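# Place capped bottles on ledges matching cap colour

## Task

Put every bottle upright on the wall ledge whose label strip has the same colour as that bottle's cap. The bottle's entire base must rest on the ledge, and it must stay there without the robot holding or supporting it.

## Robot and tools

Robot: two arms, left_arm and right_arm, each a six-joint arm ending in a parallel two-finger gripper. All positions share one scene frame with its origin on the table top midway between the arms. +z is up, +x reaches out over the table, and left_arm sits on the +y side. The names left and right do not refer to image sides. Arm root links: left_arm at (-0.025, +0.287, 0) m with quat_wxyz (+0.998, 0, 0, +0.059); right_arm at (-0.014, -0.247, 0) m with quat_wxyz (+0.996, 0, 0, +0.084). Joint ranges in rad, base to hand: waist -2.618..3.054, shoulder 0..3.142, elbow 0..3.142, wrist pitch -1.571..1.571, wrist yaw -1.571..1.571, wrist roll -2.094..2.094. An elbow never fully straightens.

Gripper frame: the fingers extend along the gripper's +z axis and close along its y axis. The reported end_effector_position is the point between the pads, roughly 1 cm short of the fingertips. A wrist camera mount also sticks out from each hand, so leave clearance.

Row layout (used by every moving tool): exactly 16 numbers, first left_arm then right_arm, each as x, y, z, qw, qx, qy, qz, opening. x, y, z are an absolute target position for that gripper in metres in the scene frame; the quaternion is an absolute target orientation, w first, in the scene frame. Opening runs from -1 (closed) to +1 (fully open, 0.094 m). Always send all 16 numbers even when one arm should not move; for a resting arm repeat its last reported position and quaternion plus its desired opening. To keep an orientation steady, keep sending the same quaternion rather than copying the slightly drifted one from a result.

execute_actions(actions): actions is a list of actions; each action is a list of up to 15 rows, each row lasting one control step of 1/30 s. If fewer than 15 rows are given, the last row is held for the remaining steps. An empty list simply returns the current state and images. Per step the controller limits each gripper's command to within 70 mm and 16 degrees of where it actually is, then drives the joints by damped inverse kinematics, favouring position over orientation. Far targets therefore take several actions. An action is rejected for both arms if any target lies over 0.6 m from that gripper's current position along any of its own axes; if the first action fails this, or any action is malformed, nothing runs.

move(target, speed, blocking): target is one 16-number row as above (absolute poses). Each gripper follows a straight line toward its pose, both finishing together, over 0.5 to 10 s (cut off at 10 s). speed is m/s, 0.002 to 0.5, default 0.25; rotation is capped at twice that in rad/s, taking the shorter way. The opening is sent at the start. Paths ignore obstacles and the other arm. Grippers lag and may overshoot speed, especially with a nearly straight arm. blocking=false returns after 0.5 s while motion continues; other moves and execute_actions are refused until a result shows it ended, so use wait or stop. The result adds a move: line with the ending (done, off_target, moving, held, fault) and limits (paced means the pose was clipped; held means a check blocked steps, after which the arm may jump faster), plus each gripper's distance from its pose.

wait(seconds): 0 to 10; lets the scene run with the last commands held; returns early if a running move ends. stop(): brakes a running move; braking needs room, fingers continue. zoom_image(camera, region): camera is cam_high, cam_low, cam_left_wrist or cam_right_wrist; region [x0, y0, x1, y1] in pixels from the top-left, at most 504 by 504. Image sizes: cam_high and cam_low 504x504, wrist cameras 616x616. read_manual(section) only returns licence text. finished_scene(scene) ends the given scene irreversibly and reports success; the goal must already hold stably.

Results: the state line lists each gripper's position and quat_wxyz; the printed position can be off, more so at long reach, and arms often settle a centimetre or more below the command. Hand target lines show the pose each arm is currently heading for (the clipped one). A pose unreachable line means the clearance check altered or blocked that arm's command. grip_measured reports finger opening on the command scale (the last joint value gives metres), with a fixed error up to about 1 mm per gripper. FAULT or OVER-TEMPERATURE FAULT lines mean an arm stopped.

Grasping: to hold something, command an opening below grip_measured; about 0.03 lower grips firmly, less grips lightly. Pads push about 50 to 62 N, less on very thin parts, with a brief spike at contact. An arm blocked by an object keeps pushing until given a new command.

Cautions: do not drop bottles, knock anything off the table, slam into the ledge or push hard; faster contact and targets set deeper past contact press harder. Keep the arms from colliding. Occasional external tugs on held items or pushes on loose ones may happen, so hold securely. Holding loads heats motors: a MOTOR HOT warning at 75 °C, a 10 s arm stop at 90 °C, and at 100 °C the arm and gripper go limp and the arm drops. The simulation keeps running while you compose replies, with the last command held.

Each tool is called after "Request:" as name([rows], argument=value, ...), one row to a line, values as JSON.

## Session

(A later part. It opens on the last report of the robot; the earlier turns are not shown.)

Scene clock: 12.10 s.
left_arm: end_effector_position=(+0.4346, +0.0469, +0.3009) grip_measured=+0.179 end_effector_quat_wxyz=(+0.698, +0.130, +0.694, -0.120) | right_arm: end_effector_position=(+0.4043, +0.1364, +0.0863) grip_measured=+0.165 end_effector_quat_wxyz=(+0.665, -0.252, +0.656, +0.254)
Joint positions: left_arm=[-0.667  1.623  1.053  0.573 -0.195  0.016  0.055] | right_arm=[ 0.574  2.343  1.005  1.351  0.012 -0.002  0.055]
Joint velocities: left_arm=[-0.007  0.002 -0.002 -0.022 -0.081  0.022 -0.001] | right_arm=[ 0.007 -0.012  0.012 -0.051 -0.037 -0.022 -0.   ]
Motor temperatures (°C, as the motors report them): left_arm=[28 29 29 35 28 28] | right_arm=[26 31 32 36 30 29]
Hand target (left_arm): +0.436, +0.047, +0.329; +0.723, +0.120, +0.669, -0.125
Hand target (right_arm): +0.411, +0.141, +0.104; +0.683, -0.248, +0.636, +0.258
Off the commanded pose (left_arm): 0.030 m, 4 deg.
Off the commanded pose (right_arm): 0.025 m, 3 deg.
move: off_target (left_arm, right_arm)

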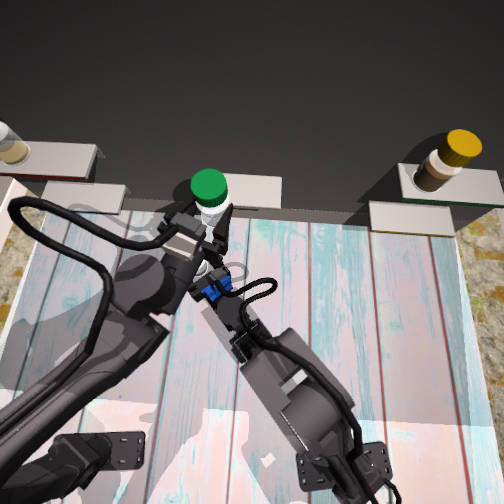

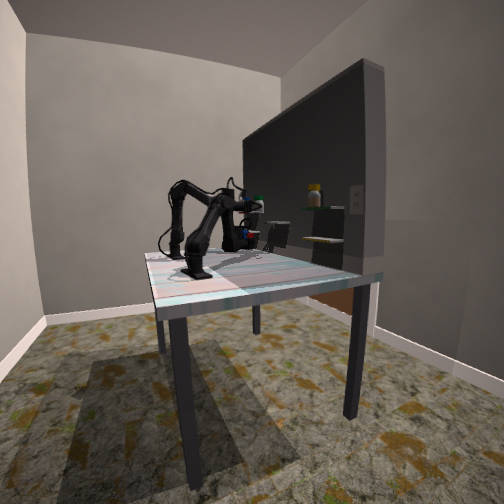

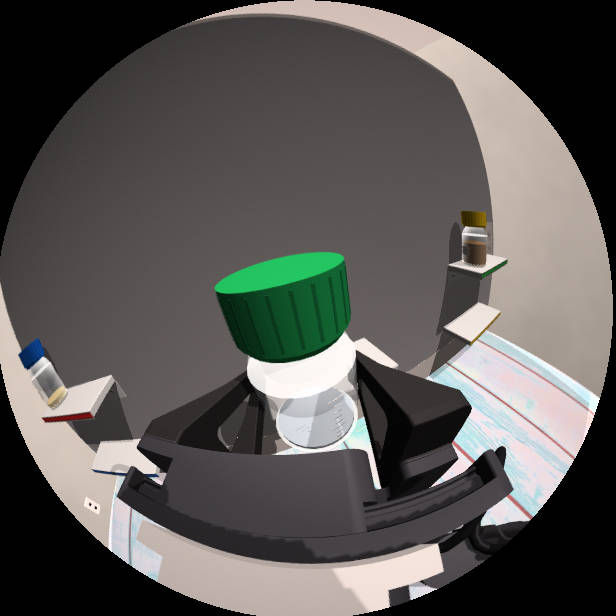

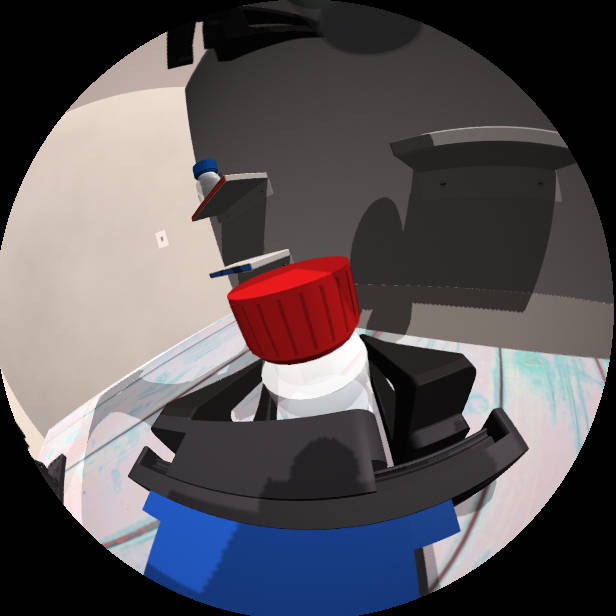

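Request:
execute_actions([
  [[0.44,0.0455,0.328,0.7203,0.1184,0.6716,-0.127,0.14,0.412,0.141,0.103,0.6828,-0.2444,0.6367,0.2621,0.125],[0.445,0.0435,0.327,0.7203,0.1184,0.6716,-0.127,0.14,0.413,0.142,0.101,0.6828,-0.2444,0.6367,0.2621,0.125],[0.452,0.041,0.326,0.7203,0.1184,0.6716,-0.127,0.14,0.414,0.142,0.099,0.6828,-0.2444,0.6367,0.2621,0.125],[0.46,0.038,0.325,0.7203,0.1184,0.6716,-0.127,0.14,0.415,0.143,0.097,0.6828,-0.2444,0.6367,0.2621,0.125],[0.468,0.035,0.324,0.7203,0.1184,0.6716,-0.127,0.14,0.416,0.143,0.095,0.6828,-0.2444,0.6367,0.2621,0.125],[0.476,0.032,0.323,0.7203,0.1184,0.6716,-0.127,0.14,0.417,0.144,0.093,0.6828,-0.2444,0.6367,0.2621,0.125],[0.484,0.029,0.322,0.7203,0.1184,0.6716,-0.127,0.14,0.418,0.144,0.091,0.6828,-0.2444,0.6367,0.2621,0.125],[0.492,0.026,0.321,0.7203,0.1184,0.6716,-0.127,0.14,0.419,0.145,0.089,0.6828,-0.2444,0.6367,0.2621,0.125],[0.5,0.023,0.32,0.7203,0.1184,0.6716,-0.127,0.14,0.42,0.145,0.087,0.6828,-0.2444,0.6367,0.2621,0.125],[0.508,0.02,0.319,0.7203,0.1184,0.6716,-0.127,0.14,0.42,0.146,0.085,0.6828,-0.2444,0.6367,0.2621,0.125],[0.516,0.017,0.318,0.7203,0.1184,0.6716,-0.127,0.14,0.42,0.146,0.083,0.6828,-0.2444,0.6367,0.2621,0.125],[0.524,0.014,0.316,0.7203,0.1184,0.6716,-0.127,0.14,0.42,0.146,0.082,0.6828,-0.2444,0.6367,0.2621,0.125],[0.531,0.011,0.314,0.7203,0.1184,0.6716,-0.127,0.14,0.42,0.146,0.081,0.6828,-0.2444,0.6367,0.2621,0.125],[0.536,0.009,0.312,0.7203,0.1184,0.6716,-0.127,0.14,0.42,0.146,0.08,0.6828,-0.2444,0.6367,0.2621,0.125],[0.54,0.008,0.31,0.7203,0.1184,0.6716,-0.127,0.14,0.42,0.146,0.079,0.6828,-0.2444,0.6367,0.2621,0.125]],
])

Scene clock: 13.03 s.
left_arm: end_effector_position=(+0.5238, +0.0119, +0.2818) grip_measured=+0.179 end_effector_quat_wxyz=(+0.697, +0.126, +0.696, -0.115) | right_arm: end_effector_position=(+0.4101, +0.1421, +0.0541) grip_measured=+0.165 end_effector_quat_wxyz=(+0.654, -0.256, +0.666, +0.250)
Joint positions: left_arm=[-0.634  1.99   1.437  0.553 -0.173  0.016  0.055] | right_arm=[ 0.574  2.444  1.061  1.363  0.011 -0.002  0.055]
Joint velocities: left_arm=[ 0.076  0.759  0.803 -0.007  0.11  -0.037 -0.001] | right_arm=[-0.002  0.1   -0.007  0.33   0.007 -0.066  0.   ]
Motor temperatures (°C, as the motors report them): left_arm=[28 29 29 35 28 28] | right_arm=[26 31 32 36 30 29]
Hand target (left_arm): +0.534, +0.010, +0.309; +0.720, +0.119, +0.671, -0.126
Hand target (right_arm): +0.419, +0.145, +0.079; +0.682, -0.245, +0.637, +0.262
Off the commanded pose (left_arm): 0.033 m, 4 deg.
Off the commanded pose (right_arm): 0.027 m, 5 deg.

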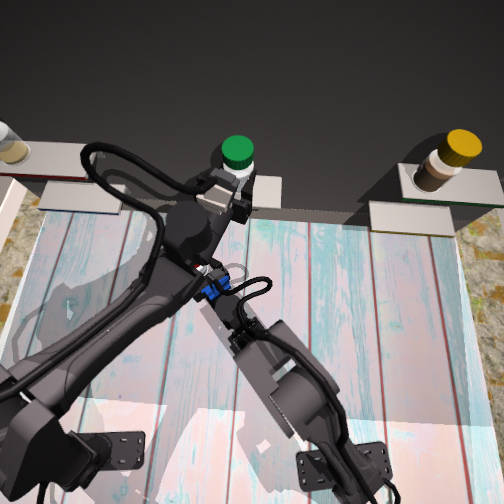

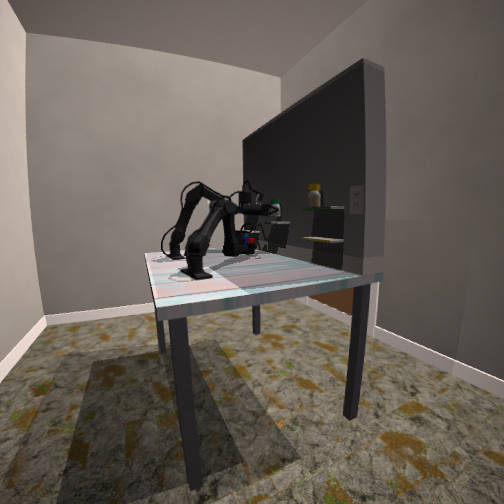

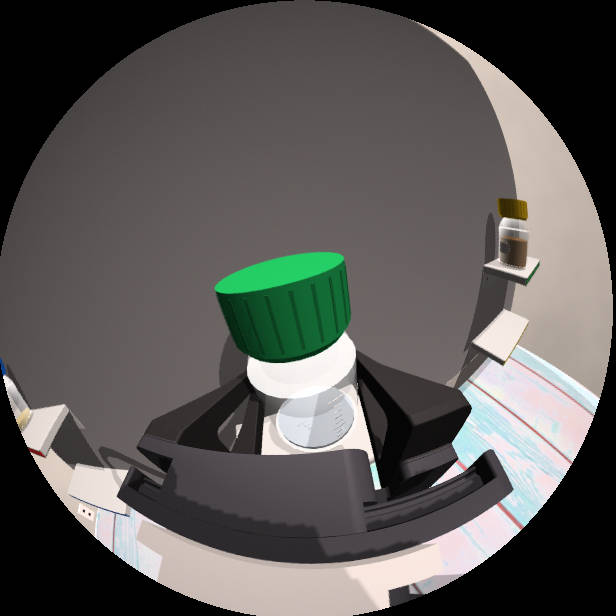

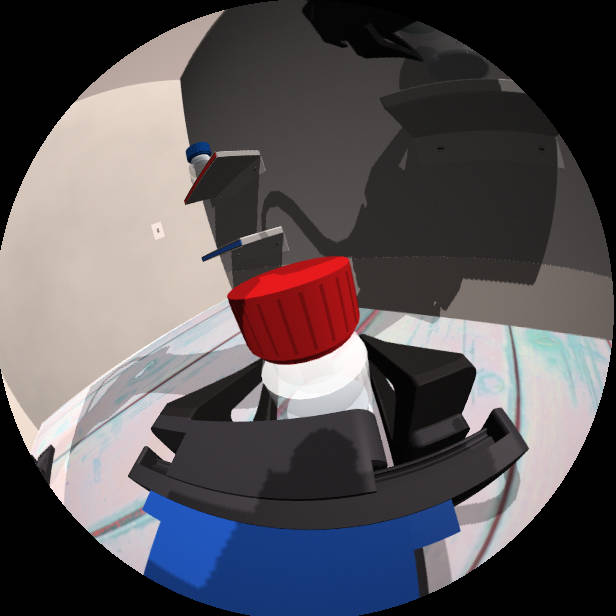

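Request:
execute_actions([
  [[0.537,0.009,0.308,0.72,0.1185,0.672,-0.1269,0.14,0.42,0.146,0.078,0.6828,-0.2444,0.6367,0.2621,0.125],[0.537,0.009,0.306,0.7195,0.1186,0.6725,-0.1268,0.14,0.42,0.146,0.077,0.6828,-0.2444,0.6367,0.2621,0.125],[0.537,0.009,0.3035,0.719,0.1187,0.673,-0.1267,0.14,0.42,0.146,0.076,0.6828,-0.2444,0.6367,0.2621,0.125],[0.537,0.009,0.301,0.7185,0.1188,0.6736,-0.1267,0.14,0.42,0.146,0.075,0.6828,-0.2444,0.6367,0.2621,0.125],[0.537,0.009,0.2985,0.718,0.1189,0.6741,-0.1266,0.14,0.42,0.146,0.074,0.6828,-0.2444,0.6367,0.2621,0.125],[0.537,0.009,0.296,0.7175,0.119,0.6746,-0.1265,0.14,0.42,0.146,0.073,0.6828,-0.2444,0.6367,0.2621,0.125],[0.537,0.009,0.294,0.717,0.1191,0.6752,-0.1264,0.14,0.42,0.146,0.072,0.6828,-0.2444,0.6367,0.2621,0.125],[0.537,0.009,0.292,0.7165,0.1191,0.6757,-0.1263,0.14,0.42,0.146,0.071,0.6828,-0.2444,0.6367,0.2621,0.125],[0.537,0.009,0.29,0.716,0.1192,0.6762,-0.1262,0.14,0.42,0.146,0.07,0.6828,-0.2444,0.6367,0.2621,0.125],[0.537,0.009,0.288,0.7155,0.1193,0.6768,-0.1262,0.14,0.42,0.146,0.069,0.6828,-0.2444,0.6367,0.2621,0.125],[0.537,0.009,0.286,0.715,0.1194,0.6773,-0.1261,0.14,0.42,0.146,0.068,0.6828,-0.2444,0.6367,0.2621,0.125],[0.537,0.009,0.2845,0.7144,0.1195,0.6779,-0.126,0.14,0.42,0.146,0.067,0.6828,-0.2444,0.6367,0.2621,0.125],[0.537,0.009,0.283,0.7144,0.1195,0.6779,-0.126,0.14,0.42,0.146,0.066,0.6828,-0.2444,0.6367,0.2621,0.125],[0.537,0.009,0.2815,0.7144,0.1195,0.6779,-0.126,0.14,0.42,0.146,0.065,0.6828,-0.2444,0.6367,0.2621,0.125],[0.537,0.009,0.28,0.7144,0.1195,0.6779,-0.126,0.14,0.42,0.146,0.064,0.6828,-0.2444,0.6367,0.2621,0.125]],
])

Scene clock: 13.87 s.
left_arm: end_effector_position=(+0.5350, +0.0067, +0.2672) grip_measured=+0.179 end_effector_quat_wxyz=(+0.695, +0.129, +0.698, -0.116) | right_arm: end_effector_position=(+0.4122, +0.1440, +0.0535) grip_measured=+0.165 end_effector_quat_wxyz=(+0.667, -0.251, +0.653, +0.255)
Joint positions: left_arm=[-0.63   2.051  1.471  0.572 -0.164  0.016  0.055] | right_arm=[ 0.574  2.485  1.085  1.42   0.011 -0.002  0.055]
Joint velocities: left_arm=[ 0.002  0.085 -0.012  0.037  0.037  0.037 -0.   ] | right_arm=[-0.002  0.09   0.046  0.139  0.007  0.095  0.001]
Motor temperatures (°C, as the motors report them): left_arm=[28 30 30 35 28 28] | right_arm=[26 31 32 37 30 29]
Hand target (left_arm): +0.536, +0.009, +0.280; +0.714, +0.120, +0.679, -0.125
Hand target (right_arm): +0.419, +0.146, +0.064; +0.682, -0.244, +0.637, +0.262
Off the commanded pose (left_arm): 0.013 m, 4 deg.
Off the commanded pose (right_arm): 0.013 m, 3 deg.

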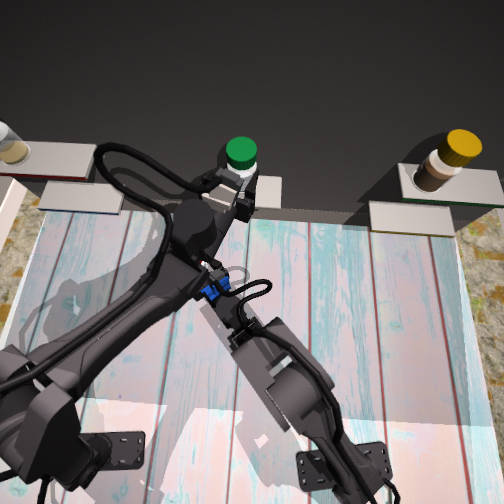

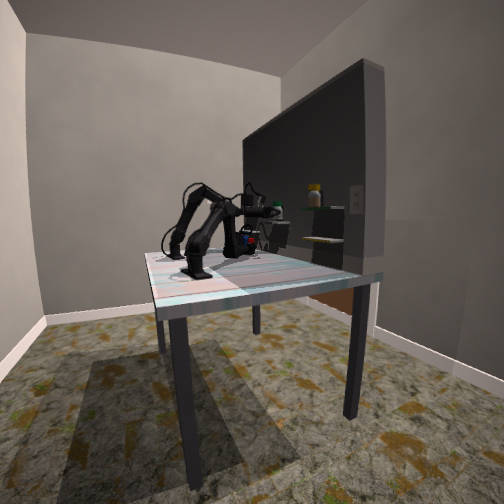

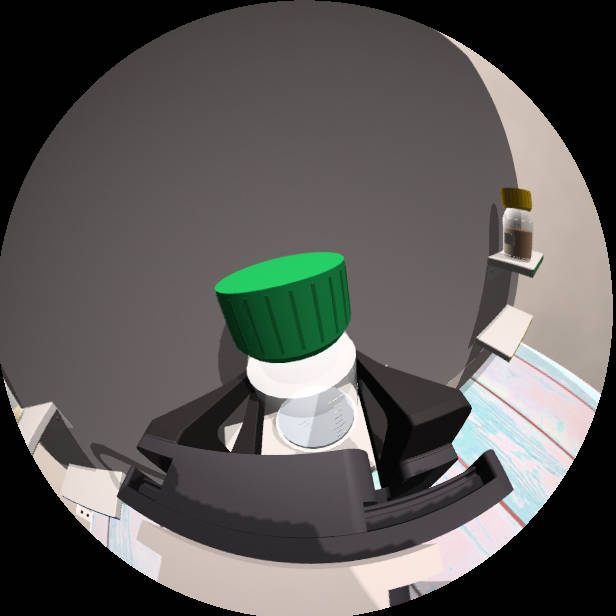

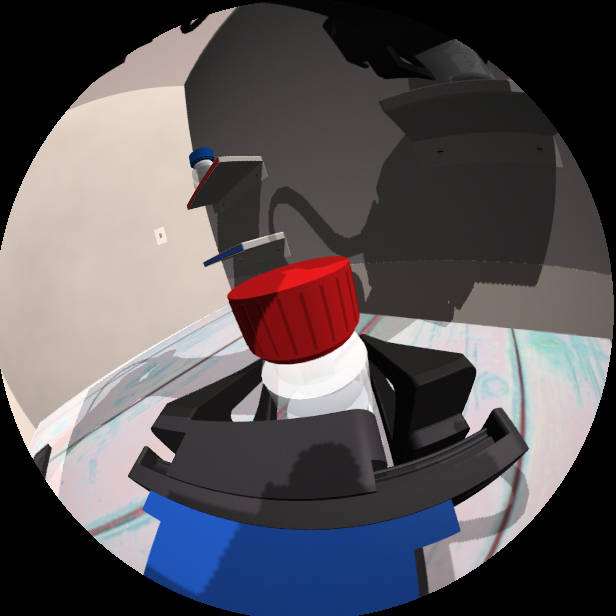

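Request:
execute_actions([
  [[0.537,0.009,0.2785,0.7136,0.1196,0.6787,-0.1259,0.14,0.4195,0.146,0.0633,0.6814,-0.245,0.6382,0.2616,0.125],[0.537,0.009,0.277,0.7128,0.1198,0.6795,-0.1257,0.14,0.419,0.146,0.0626,0.68,-0.2455,0.6397,0.261,0.125],[0.537,0.009,0.2755,0.712,0.1199,0.6804,-0.1256,0.14,0.4185,0.146,0.0619,0.6786,-0.2461,0.6411,0.2605,0.125],[0.537,0.009,0.274,0.7112,0.1201,0.6812,-0.1254,0.14,0.418,0.146,0.0612,0.6772,-0.2467,0.6426,0.26,0.125],[0.537,0.009,0.2725,0.7104,0.1202,0.682,-0.1253,0.14,0.4175,0.146,0.0605,0.6758,-0.2472,0.6441,0.2594,0.125],[0.537,0.009,0.271,0.7096,0.1204,0.6828,-0.1251,0.14,0.417,0.146,0.0598,0.6744,-0.2478,0.6455,0.2589,0.125],[0.537,0.009,0.27,0.7088,0.1205,0.6837,-0.125,0.14,0.417,0.146,0.0591,0.673,-0.2484,0.647,0.2583,0.125],[0.537,0.009,0.269,0.708,0.1207,0.6845,-0.1248,0.14,0.417,0.146,0.0584,0.6716,-0.2489,0.6485,0.2578,0.125],[0.537,0.009,0.268,0.7072,0.1208,0.6853,-0.1247,0.14,0.417,0.146,0.0577,0.6702,-0.2495,0.6499,0.2572,0.125],[0.537,0.009,0.267,0.7064,0.121,0.6861,-0.1245,0.14,0.417,0.146,0.057,0.6688,-0.25,0.6514,0.2567,0.125],[0.537,0.009,0.266,0.7056,0.1211,0.687,-0.1244,0.14,0.417,0.146,0.0563,0.6674,-0.2506,0.6529,0.2562,0.125],[0.537,0.009,0.265,0.7048,0.1213,0.6878,-0.1242,0.14,0.417,0.146,0.0556,0.666,-0.2512,0.6543,0.2556,0.125],[0.537,0.009,0.264,0.704,0.1214,0.6886,-0.1241,0.14,0.417,0.146,0.055,0.6645,-0.2517,0.6558,0.2551,0.125],[0.537,0.009,0.263,0.7032,0.1216,0.6894,-0.1239,0.14,0.417,0.146,0.054,0.663,-0.2523,0.6573,0.2545,0.125],[0.537,0.009,0.262,0.7025,0.1217,0.6902,-0.1238,0.14,0.417,0.146,0.054,0.663,-0.2523,0.6573,0.2545,0.125]],
])

Scene clock: 14.93 s.
left_arm: end_effector_position=(+0.5353, +0.0065, +0.2543) grip_measured=+0.179 end_effector_quat_wxyz=(+0.690, +0.130, +0.702, -0.115) | right_arm: end_effector_position=(+0.4122, +0.1440, +0.0530) grip_measured=+0.165 end_effector_quat_wxyz=(+0.669, -0.251, +0.652, +0.256)
Joint positions: left_arm=[-0.63   2.065  1.452  0.592 -0.164  0.015  0.055] | right_arm=[ 0.574  2.491  1.087  1.428  0.011 -0.002  0.055]
Joint velocities: left_arm=[-0.007  0.042 -0.007  0.051  0.022 -0.007 -0.   ] | right_arm=[-0.007  0.007 -0.007  0.066 -0.051  0.051  0.001]
Motor temperatures (°C, as the motors report them): left_arm=[28 30 30 36 28 28] | right_arm=[26 31 32 37 30 29]
Hand target (left_arm): +0.537, +0.009, +0.262; +0.702, +0.122, +0.691, -0.123
Hand target (right_arm): +0.417, +0.146, +0.054; +0.663, -0.252, +0.657, +0.255
Off the commanded pose (left_arm): 0.008 m, 2 deg.
Off the commanded pose (right_arm): 0.005 m, 1 deg.

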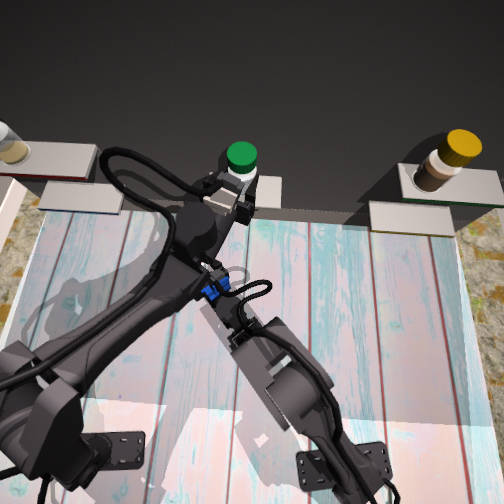

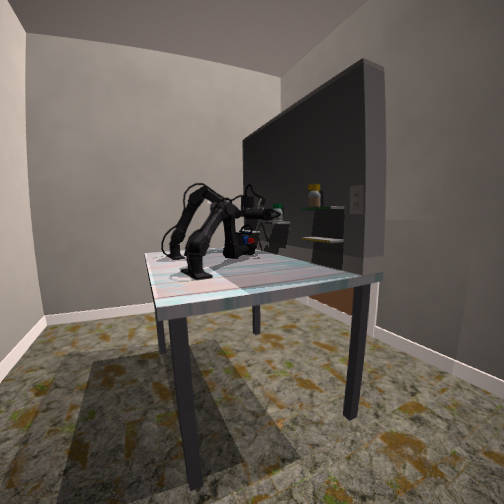

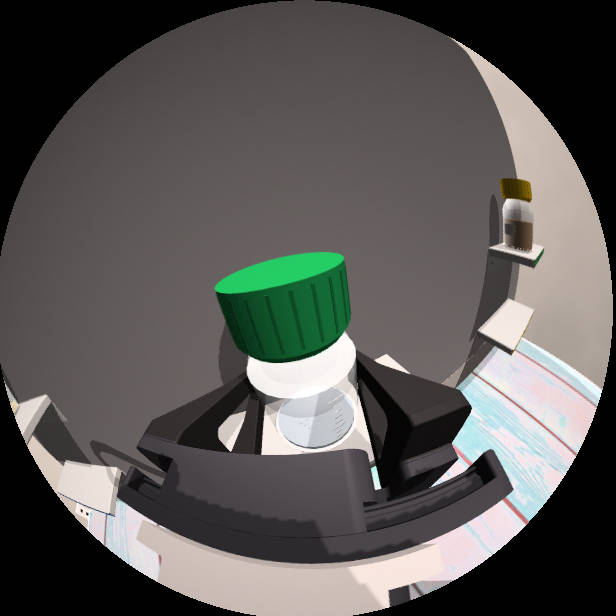

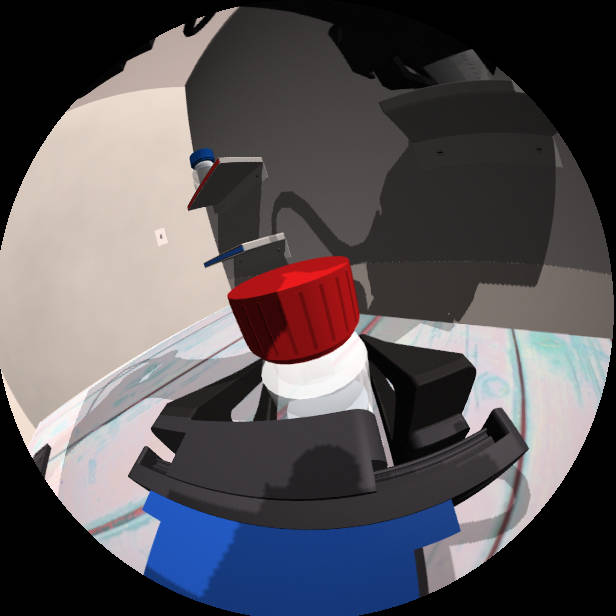

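Request:
execute_actions([
  [[0.537,0.009,0.261,0.701,0.122,0.6917,-0.1236,0.14,0.416,0.146,0.055,0.663,-0.2523,0.6573,0.2545,0.145],[0.537,0.009,0.26,0.6995,0.1222,0.6932,-0.1234,0.14,0.416,0.146,0.055,0.663,-0.2523,0.6573,0.2545,0.165],[0.537,0.009,0.259,0.698,0.1225,0.6948,-0.1231,0.14,0.416,0.146,0.056,0.663,-0.2523,0.6573,0.2545,0.2],[0.537,0.009,0.258,0.6964,0.1228,0.6964,-0.1228,0.14,0.416,0.146,0.056,0.663,-0.2523,0.6573,0.2545,0.26],[0.537,0.009,0.258,0.6964,0.1228,0.6964,-0.1228,0.155,0.416,0.146,0.057,0.663,-0.2523,0.6573,0.2545,0.34],[0.537,0.009,0.258,0.6964,0.1228,0.6964,-0.1228,0.175,0.416,0.146,0.057,0.663,-0.2523,0.6573,0.2545,0.44],[0.537,0.009,0.258,0.6964,0.1228,0.6964,-0.1228,0.2,0.416,0.146,0.058,0.663,-0.2523,0.6573,0.2545,0.54],[0.537,0.009,0.258,0.6964,0.1228,0.6964,-0.1228,0.26,0.416,0.146,0.058,0.663,-0.2523,0.6573,0.2545,0.62],[0.537,0.009,0.259,0.6964,0.1228,0.6964,-0.1228,0.34,0.414,0.144,0.058,0.661,-0.253,0.659,0.2538,0.7],[0.537,0.009,0.259,0.6964,0.1228,0.6964,-0.1228,0.44,0.411,0.1415,0.059,0.658,-0.254,0.662,0.2527,0.7],[0.537,0.009,0.26,0.6964,0.1228,0.6964,-0.1228,0.54,0.407,0.138,0.059,0.6545,-0.2555,0.6657,0.2513,0.7],[0.537,0.009,0.26,0.6964,0.1228,0.6964,-0.1228,0.62,0.403,0.1343,0.06,0.651,-0.257,0.669,0.25,0.7],[0.535,0.0097,0.26,0.6964,0.1228,0.6964,-0.1228,0.7,0.399,0.1307,0.06,0.6475,-0.2582,0.6726,0.2486,0.7],[0.532,0.011,0.26,0.6964,0.1228,0.6964,-0.1228,0.7,0.395,0.127,0.061,0.644,-0.2595,0.676,0.2472,0.7],[0.528,0.012,0.26,0.6964,0.1228,0.6964,-0.1228,0.7,0.391,0.1235,0.061,0.6405,-0.2608,0.6793,0.2459,0.7]],
  [[0.523,0.014,0.261,0.6964,0.1228,0.6964,-0.1228,0.7,0.386,0.119,0.062,0.636,-0.2624,0.6835,0.2442,0.7],[0.517,0.016,0.261,0.6964,0.1228,0.6964,-0.1228,0.7,0.381,0.1145,0.063,0.6315,-0.264,0.6877,0.2424,0.7],[0.511,0.0185,0.262,0.6964,0.1228,0.6964,-0.1228,0.7,0.376,0.11,0.064,0.627,-0.2656,0.6918,0.2407,0.7],[0.505,0.0205,0.262,0.6964,0.1228,0.6964,-0.1228,0.7,0.371,0.1055,0.065,0.6225,-0.2671,0.6958,0.239,0.7],[0.498,0.023,0.263,0.6964,0.1228,0.6964,-0.1228,0.7,0.366,0.101,0.066,0.618,-0.2686,0.6998,0.2372,0.7],[0.491,0.0255,0.263,0.6964,0.1228,0.6964,-0.1228,0.7,0.361,0.0965,0.067,0.6135,-0.2701,0.7037,0.2355,0.7],[0.484,0.028,0.264,0.6964,0.1228,0.6964,-0.1228,0.7,0.356,0.092,0.068,0.609,-0.2716,0.7076,0.2338,0.7],[0.477,0.031,0.264,0.6964,0.1228,0.6964,-0.1228,0.7,0.351,0.087,0.069,0.6045,-0.2731,0.7114,0.2321,0.7],[0.47,0.0335,0.265,0.6964,0.1228,0.6964,-0.1228,0.7,0.347,0.081,0.07,0.6001,-0.2745,0.7151,0.2304,0.7],[0.463,0.036,0.265,0.6964,0.1228,0.6964,-0.1228,0.7,0.343,0.074,0.072,0.6001,-0.2745,0.7151,0.2304,0.7],[0.456,0.039,0.265,0.6964,0.1228,0.6964,-0.1228,0.7,0.34,0.067,0.074,0.6015,-0.271,0.7165,0.2275,0.7],[0.449,0.043,0.265,0.6964,0.1228,0.6964,-0.1228,0.7,0.338,0.059,0.076,0.603,-0.266,0.718,0.2235,0.7],[0.442,0.048,0.265,0.6964,0.1228,0.6964,-0.1228,0.7,0.336,0.051,0.078,0.6045,-0.261,0.72,0.219,0.7],[0.435,0.054,0.265,0.6964,0.1228,0.6964,-0.1228,0.7,0.335,0.043,0.08,0.606,-0.256,0.722,0.2148,0.7],[0.428,0.061,0.265,0.6964,0.1228,0.6964,-0.1228,0.7,0.334,0.035,0.082,0.6078,-0.25,0.724,0.21,0.7]],
])

Scene clock: 16.83 s.
left_arm: end_effector_position=(+0.4494, +0.0477, +0.2461) grip_measured=+0.697 end_effector_quat_wxyz=(+0.679, +0.134, +0.713, -0.115) | right_arm: end_effector_position=(+0.3404, +0.0596, +0.0903) grip_measured=+0.697 end_effector_quat_wxyz=(+0.622, -0.260, +0.703, +0.228)
Joint positions: left_arm=[-0.645  1.736  1.     0.684 -0.174  0.009  0.08 ] | right_arm=[ 0.544  2.015  0.563  1.328  0.006 -0.002  0.08 ]
Joint velocities: left_arm=[ 0.007 -0.911 -1.033  0.198 -0.007 -0.007  0.001] | right_arm=[-0.271 -0.613 -0.74   0.022 -0.007  0.007  0.   ]
Motor temperatures (°C, as the motors report them): left_arm=[28 30 30 36 28 28] | right_arm=[26 32 32 37 30 29]
Hand target (left_arm): +0.434, +0.059, +0.263; +0.695, +0.123, +0.697, -0.122
Hand target (right_arm): +0.337, +0.037, +0.081; +0.608, -0.250, +0.723, +0.211
Off the commanded pose (left_arm): 0.032 m, 3 deg.
Off the commanded pose (right_arm): 0.027 m, 4 deg.

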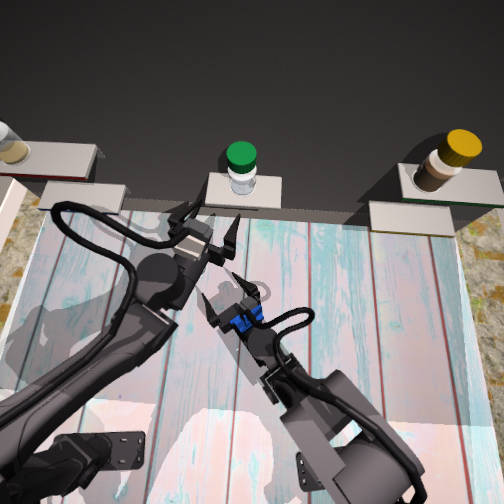

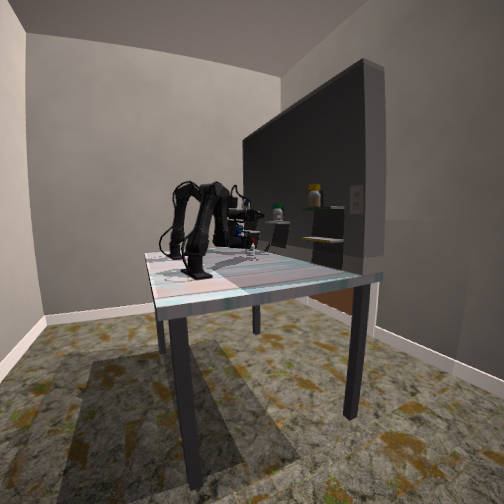

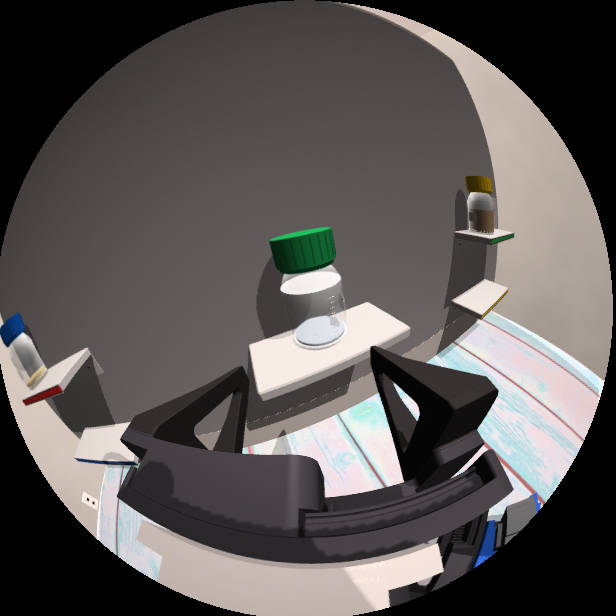

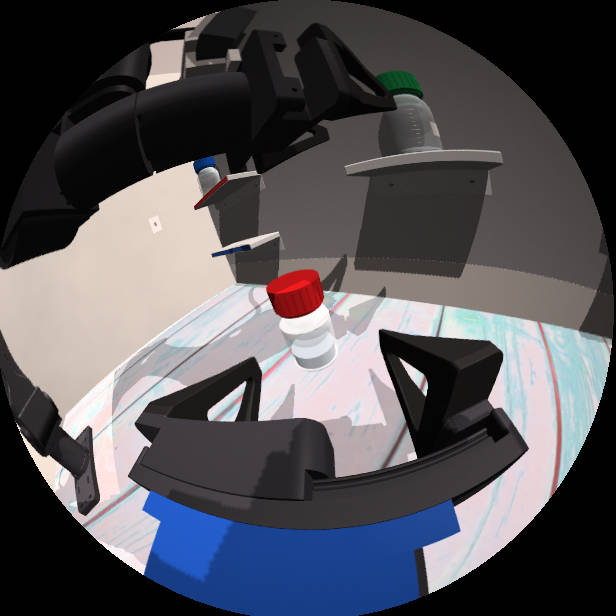

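Request:
execute_actions([
  [[0.431,0.062,0.262,0.6876,0.1241,0.7038,-0.1213,0.75,0.337,0.033,0.082,0.6108,-0.2458,0.7231,0.2071,0.75],[0.427,0.067,0.26,0.6789,0.1254,0.7111,-0.1197,0.8,0.338,0.027,0.084,0.6137,-0.2415,0.7222,0.2042,0.8],[0.422,0.074,0.258,0.6701,0.1267,0.7185,-0.1182,0.8,0.339,0.02,0.087,0.6167,-0.2373,0.7212,0.2013,0.8],[0.416,0.082,0.255,0.6613,0.128,0.7258,-0.1166,0.8,0.34,0.012,0.09,0.6196,-0.233,0.7203,0.1984,0.8],[0.41,0.09,0.252,0.6526,0.1293,0.7332,-0.1151,0.8,0.342,0.004,0.094,0.6226,-0.2288,0.7194,0.1955,0.8],[0.404,0.098,0.248,0.6438,0.1306,0.7406,-0.1135,0.8,0.344,-0.004,0.098,0.6255,-0.2246,0.7185,0.1925,0.8],[0.398,0.106,0.244,0.635,0.1319,0.7479,-0.112,0.8,0.346,-0.012,0.103,0.6285,-0.2203,0.7176,0.1896,0.8],[0.392,0.114,0.24,0.6262,0.1332,0.7553,-0.1104,0.8,0.348,-0.02,0.108,0.6314,-0.2161,0.7166,0.1867,0.8],[0.386,0.122,0.235,0.6175,0.1345,0.7626,-0.1089,0.8,0.35,-0.027,0.114,0.6344,-0.2118,0.7157,0.1838,0.8],[0.38,0.129,0.23,0.6087,0.1358,0.77,-0.1073,0.8,0.353,-0.034,0.121,0.6373,-0.2076,0.7148,0.1809,0.8],[0.374,0.136,0.224,0.5999,0.1371,0.7774,-0.1058,0.8,0.356,-0.04,0.128,0.6403,-0.2034,0.7139,0.178,0.8],[0.368,0.142,0.217,0.5912,0.1384,0.7847,-0.1042,0.8,0.359,-0.045,0.136,0.6432,-0.1991,0.713,0.1751,0.8],[0.362,0.148,0.209,0.5824,0.1397,0.7921,-0.1027,0.8,0.363,-0.049,0.144,0.6462,-0.1949,0.712,0.1722,0.8],[0.357,0.153,0.2,0.5736,0.141,0.7994,-0.1011,0.8,0.367,-0.052,0.153,0.6491,-0.1906,0.7111,0.1693,0.8],[0.352,0.157,0.191,0.5649,0.1422,0.8068,-0.0996,0.8,0.372,-0.054,0.162,0.6521,-0.1864,0.7102,0.1664,0.8]],
  [[0.348,0.16,0.181,0.5649,0.1422,0.8068,-0.0996,0.8,0.377,-0.055,0.171,0.655,-0.1822,0.7093,0.1634,0.8],[0.344,0.162,0.171,0.5649,0.1422,0.8068,-0.0996,0.8,0.382,-0.055,0.18,0.658,-0.1779,0.7084,0.1605,0.8],[0.341,0.163,0.161,0.5649,0.1422,0.8068,-0.0996,0.8,0.388,-0.054,0.189,0.6609,-0.1737,0.7074,0.1576,0.8],[0.339,0.164,0.151,0.5649,0.1422,0.8068,-0.0996,0.8,0.394,-0.052,0.198,0.6639,-0.1694,0.7065,0.1547,0.8],[0.337,0.164,0.141,0.5649,0.1422,0.8068,-0.0996,0.8,0.4,-0.049,0.207,0.6668,-0.1652,0.7056,0.1518,0.8],[0.336,0.164,0.131,0.5649,0.1422,0.8068,-0.0996,0.8,0.406,-0.046,0.216,0.6698,-0.161,0.7047,0.1489,0.8],[0.335,0.164,0.121,0.5649,0.1422,0.8068,-0.0996,0.8,0.412,-0.042,0.224,0.6727,-0.1567,0.7038,0.146,0.8],[0.335,0.164,0.112,0.5649,0.1422,0.8068,-0.0996,0.8,0.418,-0.038,0.232,0.6757,-0.1525,0.7028,0.1431,0.8],[0.335,0.164,0.104,0.5649,0.1422,0.8068,-0.0996,0.8,0.424,-0.034,0.239,0.6786,-0.1482,0.7019,0.1402,0.8],[0.336,0.164,0.096,0.5649,0.1422,0.8068,-0.0996,0.8,0.43,-0.03,0.246,0.6816,-0.144,0.701,0.1373,0.8],[0.337,0.163,0.089,0.5649,0.1422,0.8068,-0.0996,0.8,0.436,-0.026,0.252,0.6845,-0.1398,0.7001,0.1343,0.8],[0.339,0.163,0.083,0.5649,0.1422,0.8068,-0.0996,0.8,0.441,-0.023,0.257,0.6875,-0.1355,0.6992,0.1314,0.8],[0.341,0.162,0.078,0.5649,0.1422,0.8068,-0.0996,0.8,0.446,-0.02,0.261,0.6904,-0.1313,0.6982,0.1285,0.8],[0.343,0.161,0.074,0.5649,0.1422,0.8068,-0.0996,0.8,0.45,-0.018,0.264,0.6934,-0.127,0.6973,0.1256,0.8],[0.345,0.16,0.071,0.5649,0.1422,0.8068,-0.0996,0.8,0.453,-0.016,0.266,0.6964,-0.1228,0.6964,0.1228,0.8]],
  [[0.348,0.159,0.069,0.5649,0.1422,0.8068,-0.0996,0.8,0.456,-0.015,0.266,0.6964,-0.1228,0.6964,0.1228,0.8],[0.351,0.158,0.067,0.5649,0.1422,0.8068,-0.0996,0.8,0.46,-0.0135,0.266,0.6964,-0.1228,0.6964,0.1228,0.8],[0.354,0.157,0.066,0.5649,0.1422,0.8068,-0.0996,0.8,0.464,-0.012,0.266,0.6964,-0.1228,0.6964,0.1228,0.8],[0.357,0.156,0.065,0.5649,0.1422,0.8068,-0.0996,0.8,0.468,-0.0105,0.266,0.6964,-0.1228,0.6964,0.1228,0.8],[0.36,0.155,0.064,0.5649,0.1422,0.8068,-0.0996,0.8,0.472,-0.009,0.266,0.6964,-0.1228,0.6964,0.1228,0.8],[0.363,0.154,0.063,0.5649,0.1422,0.8068,-0.0996,0.8,0.476,-0.0075,0.266,0.6964,-0.1228,0.6964,0.1228,0.8],[0.366,0.153,0.062,0.5649,0.1422,0.8068,-0.0996,0.8,0.48,-0.006,0.266,0.6964,-0.1228,0.6964,0.1228,0.8],[0.369,0.152,0.061,0.5649,0.1422,0.8068,-0.0996,0.8,0.484,-0.0045,0.265,0.6964,-0.1228,0.6964,0.1228,0.8],[0.372,0.151,0.06,0.5649,0.1422,0.8068,-0.0996,0.8,0.488,-0.003,0.265,0.6964,-0.1228,0.6964,0.1228,0.8],[0.374,0.15,0.059,0.5649,0.1422,0.8068,-0.0996,0.8,0.492,-0.0015,0.264,0.6964,-0.1228,0.6964,0.1228,0.8],[0.376,0.149,0.058,0.5649,0.1422,0.8068,-0.0996,0.8,0.495,-0.0005,0.264,0.6964,-0.1228,0.6964,0.1228,0.8],[0.377,0.149,0.058,0.5649,0.1422,0.8068,-0.0996,0.8,0.497,0.0,0.264,0.6964,-0.1228,0.6964,0.1228,0.8]],
])

Scene clock: 20.93 s.
left_arm: end_effector_position=(+0.3658, +0.1548, +0.0463) grip_measured=+0.797 end_effector_quat_wxyz=(+0.543, +0.140, +0.822, -0.094) | right_arm: end_effector_position=(+0.4882, +0.0051, +0.2591) grip_measured=+0.797 end_effector_quat_wxyz=(+0.697, -0.130, +0.693, +0.130)
Joint positions: left_arm=[-0.439  1.814  0.414  0.997  0.018  0.004  0.084] | right_arm=[ 0.337  1.841  1.125  0.722  0.136 -0.002  0.084]
Joint velocities: left_arm=[-0.002  0.11   0.061  0.212 -0.007 -0.007 -0.   ] | right_arm=[-0.022  0.042  0.085 -0.125  0.037 -0.051  0.   ]
Motor temperatures (°C, as the motors report them): left_arm=[28 30 29 37 28 28] | right_arm=[26 32 32 37 30 29]
Hand target (left_arm): +0.376, +0.149, +0.059; +0.565, +0.142, +0.807, -0.098
Hand target (right_arm): +0.496, +0.001, +0.264; +0.697, -0.123, +0.696, +0.123
Off the commanded pose (left_arm): 0.017 m, 3 deg.
Off the commanded pose (right_arm): 0.011 m, 1 deg.

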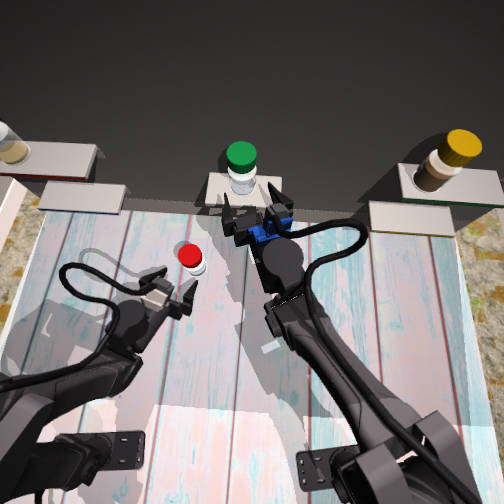

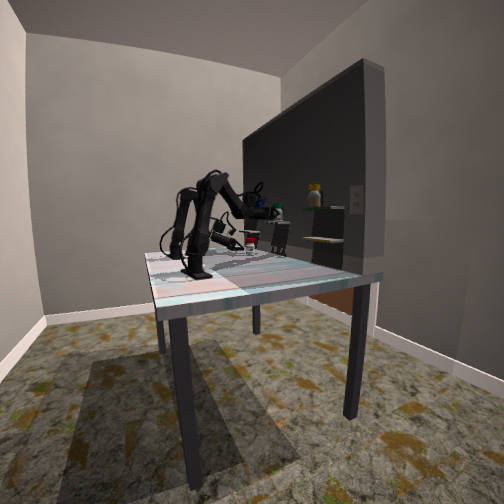

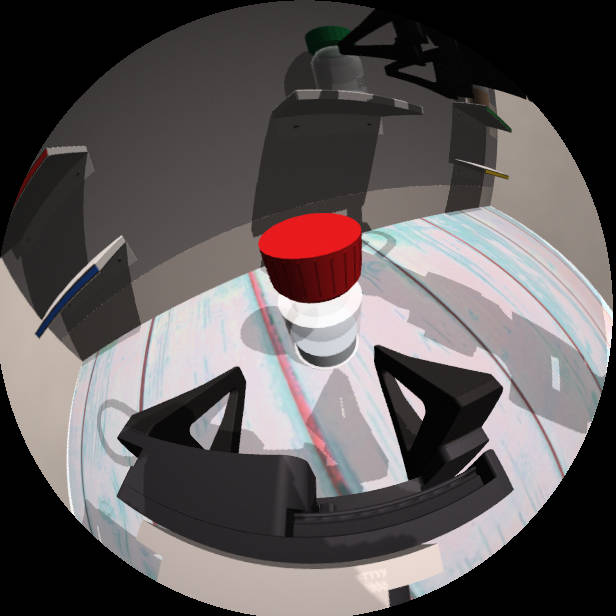

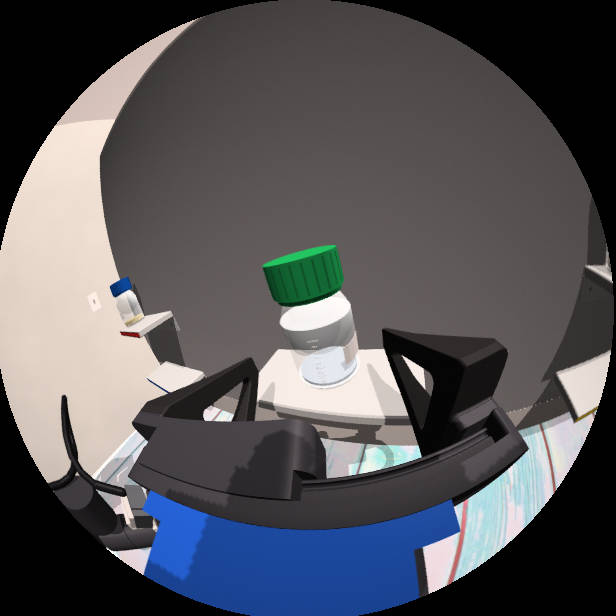

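Request:
execute_actions([
  [[0.379,0.147,0.058,0.5649,0.1422,0.8068,-0.0996,0.8,0.499,0.001,0.264,0.6964,-0.1228,0.6964,0.1228,0.8],[0.381,0.144,0.058,0.5649,0.1422,0.8068,-0.0996,0.8,0.502,0.002,0.264,0.6964,-0.1228,0.6964,0.1228,0.8],[0.384,0.141,0.058,0.5649,0.1422,0.8068,-0.0996,0.8,0.506,0.0035,0.263,0.6964,-0.1228,0.6964,0.1228,0.8],[0.388,0.139,0.058,0.5649,0.1422,0.8068,-0.0996,0.8,0.51,0.005,0.263,0.6964,-0.1228,0.6964,0.1228,0.78],[0.392,0.1375,0.057,0.5649,0.1422,0.8068,-0.0996,0.8,0.515,0.007,0.262,0.6964,-0.1228,0.6964,0.1228,0.76],[0.396,0.136,0.057,0.5649,0.1422,0.8068,-0.0996,0.8,0.52,0.0086,0.262,0.6964,-0.1228,0.6964,0.1228,0.74],[0.4,0.135,0.057,0.5649,0.1422,0.8068,-0.0996,0.8,0.525,0.0105,0.262,0.6964,-0.1228,0.6964,0.1228,0.72],[0.404,0.1335,0.057,0.5649,0.1422,0.8068,-0.0996,0.8,0.53,0.012,0.262,0.6964,-0.1228,0.6964,0.1228,0.7],[0.408,0.132,0.056,0.5649,0.1422,0.8068,-0.0996,0.8,0.534,0.0137,0.262,0.6964,-0.1228,0.6964,0.1228,0.68],[0.412,0.131,0.056,0.5649,0.1422,0.8068,-0.0996,0.8,0.538,0.015,0.262,0.6964,-0.1228,0.6964,0.1228,0.65],[0.416,0.1295,0.056,0.5649,0.1422,0.8068,-0.0996,0.8,0.541,0.016,0.262,0.6964,-0.1228,0.6964,0.1228,0.65],[0.419,0.1285,0.056,0.5649,0.1422,0.8068,-0.0996,0.8,0.543,0.017,0.262,0.6964,-0.1228,0.6964,0.1228,0.65],[0.42,0.128,0.056,0.5649,0.1422,0.8068,-0.0996,0.8,0.543,0.017,0.262,0.6964,-0.1228,0.6964,0.1228,0.65]],
])

Scene clock: 21.97 s.
left_arm: end_effector_position=(+0.4138, +0.1315, +0.0555) grip_measured=+0.797 end_effector_quat_wxyz=(+0.565, +0.143, +0.807, -0.100) | right_arm: end_effector_position=(+0.5359, +0.0183, +0.2616) grip_measured=+0.653 end_effector_quat_wxyz=(+0.702, -0.122, +0.690, +0.124)
Joint positions: left_arm=[-0.456  1.944  0.611  0.984  0.011  0.004  0.084] | right_arm=[ 0.318  2.009  1.359  0.668  0.136 -0.002  0.078]
Joint velocities: left_arm=[-0.007  0.061  0.125 -0.125 -0.007 -0.066  0.   ] | right_arm=[-0.007  0.12   0.105 -0.125  0.037  0.081 -0.   ]
Motor temperatures (°C, as the motors report them): left_arm=[28 30 30 37 28 28] | right_arm=[26 32 33 37 30 29]
Hand target (left_arm): +0.420, +0.128, +0.056; +0.565, +0.142, +0.807, -0.099
Hand target (right_arm): +0.542, +0.017, +0.262; +0.697, -0.123, +0.696, +0.123
Off the commanded pose (left_arm): 0.007 m, 0 deg.
Off the commanded pose (right_arm): 0.007 m, 1 deg.

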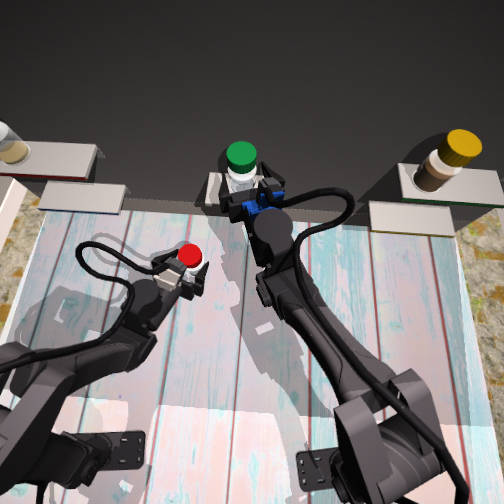

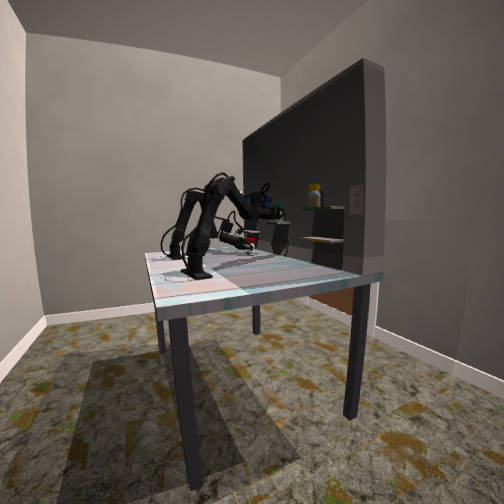

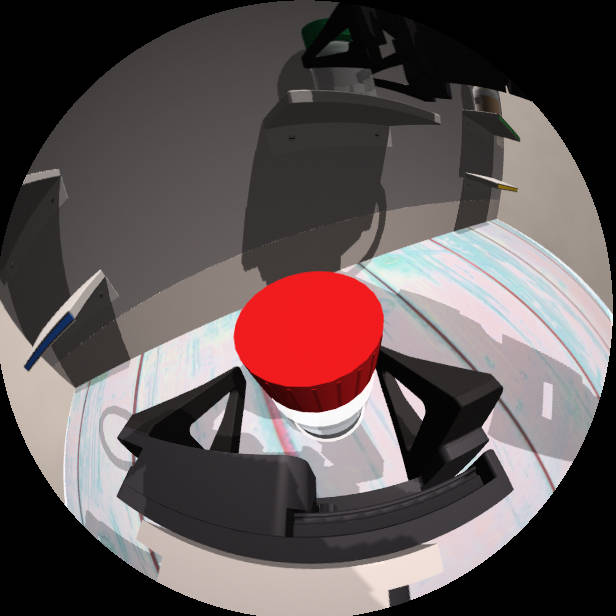

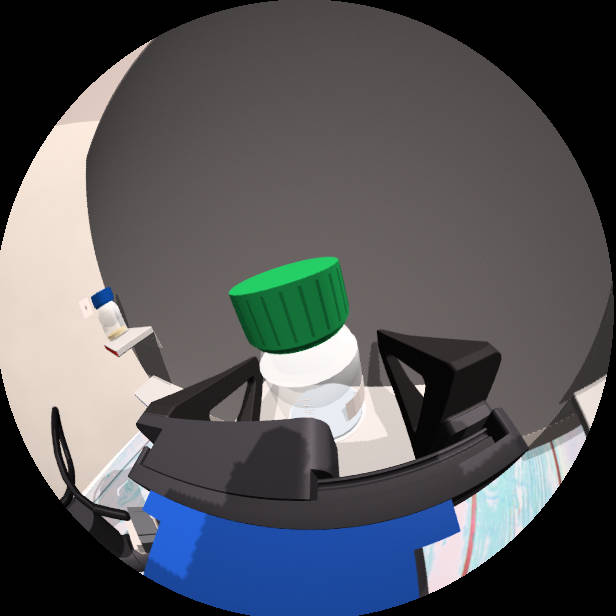

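Request:
execute_actions([
  [[0.4195,0.126,0.054,0.5649,0.1422,0.8068,-0.0996,0.8,0.544,0.0185,0.261,0.6964,-0.1228,0.6964,0.1228,0.62],[0.419,0.1235,0.052,0.5649,0.1422,0.8068,-0.0996,0.78,0.545,0.02,0.26,0.6964,-0.1228,0.6964,0.1228,0.6],[0.418,0.121,0.05,0.5649,0.1422,0.8068,-0.0996,0.74,0.546,0.021,0.259,0.6964,-0.1228,0.6964,0.1228,0.57],[0.417,0.119,0.048,0.5649,0.1422,0.8068,-0.0996,0.7,0.547,0.022,0.259,0.6964,-0.1228,0.6964,0.1228,0.54],[0.417,0.118,0.047,0.5649,0.1422,0.8068,-0.0996,0.64,0.547,0.022,0.259,0.6964,-0.1228,0.6964,0.1228,0.5],[0.417,0.118,0.047,0.5649,0.1422,0.8068,-0.0996,0.57,0.547,0.022,0.259,0.6964,-0.1228,0.6964,0.1228,0.46],[0.417,0.118,0.047,0.5649,0.1422,0.8068,-0.0996,0.5,0.547,0.022,0.259,0.6964,-0.1228,0.6964,0.1228,0.41],[0.417,0.118,0.047,0.5649,0.1422,0.8068,-0.0996,0.43,0.547,0.022,0.259,0.6964,-0.1228,0.6964,0.1228,0.36],[0.417,0.118,0.047,0.5649,0.1422,0.8068,-0.0996,0.37,0.547,0.022,0.259,0.6964,-0.1228,0.6964,0.1228,0.31],[0.417,0.118,0.047,0.5649,0.1422,0.8068,-0.0996,0.31,0.547,0.022,0.259,0.6964,-0.1228,0.6964,0.1228,0.27],[0.417,0.118,0.047,0.5649,0.1422,0.8068,-0.0996,0.26,0.547,0.022,0.259,0.6964,-0.1228,0.6964,0.1228,0.23],[0.417,0.118,0.047,0.5649,0.1422,0.8068,-0.0996,0.22,0.547,0.022,0.259,0.6964,-0.1228,0.6964,0.1228,0.2],[0.417,0.118,0.047,0.5649,0.1422,0.8068,-0.0996,0.19,0.547,0.022,0.259,0.6964,-0.1228,0.6964,0.1228,0.17],[0.417,0.118,0.047,0.5649,0.1422,0.8068,-0.0996,0.165,0.547,0.022,0.259,0.6964,-0.1228,0.6964,0.1228,0.145],[0.417,0.118,0.047,0.5649,0.1422,0.8068,-0.0996,0.14,0.547,0.022,0.259,0.6964,-0.1228,0.6964,0.1228,0.125]],
])

Scene clock: 23.07 s.
left_arm: end_effector_position=(+0.4084, +0.1229, +0.0366) grip_measured=+0.179 end_effector_quat_wxyz=(+0.549, +0.148, +0.817, -0.095) | right_arm: end_effector_position=(+0.5413, +0.0220, +0.2587) grip_measured=+0.170 end_effector_quat_wxyz=(+0.699, -0.125, +0.693, +0.125)
Joint positions: left_arm=[-0.49   1.99   0.615  0.986 -0.021 -0.     0.055] | right_arm=[ 0.318  2.032  1.391  0.651  0.131 -0.002  0.055]
Joint velocities: left_arm=[-0.002  0.007  0.007 -0.022 -0.007 -0.022  0.   ] | right_arm=[-0.007 -0.002  0.012 -0.022  0.022  0.007 -0.   ]
Motor temperatures (°C, as the motors report them): left_arm=[28 30 30 37 28 28] | right_arm=[26 32 33 37 30 29]
Hand target (left_arm): +0.416, +0.118, +0.047; +0.565, +0.142, +0.807, -0.100
Hand target (right_arm): +0.547, +0.022, +0.259; +0.697, -0.123, +0.696, +0.123
Off the commanded pose (left_arm): 0.014 m, 2 deg.
Off the commanded pose (right_arm): 0.006 m, 1 deg.

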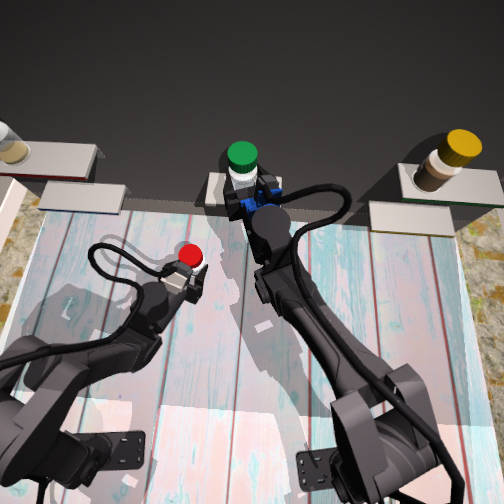

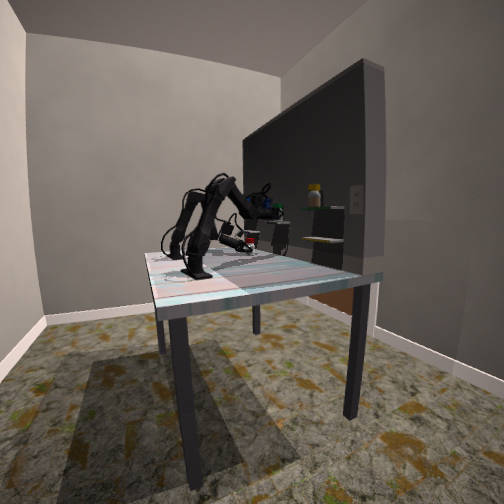

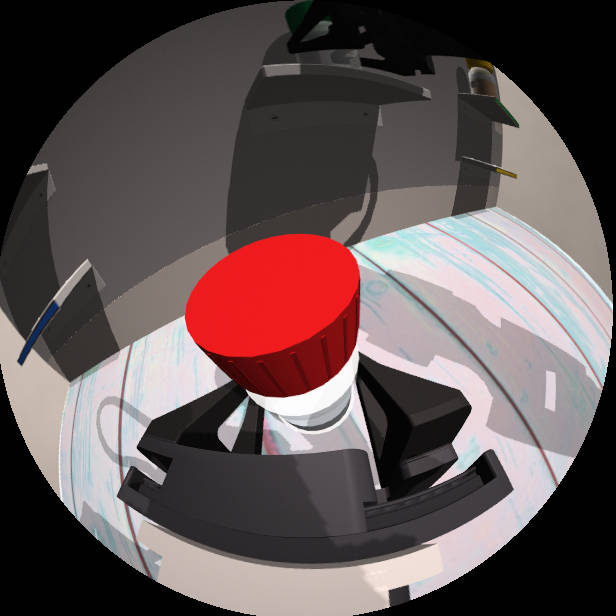

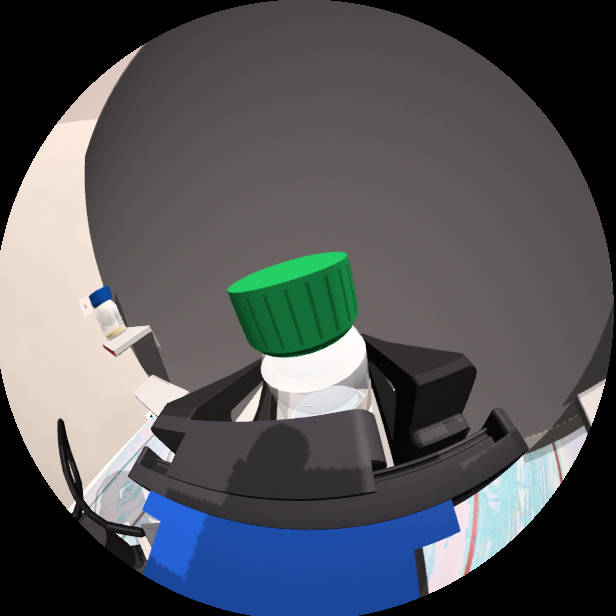

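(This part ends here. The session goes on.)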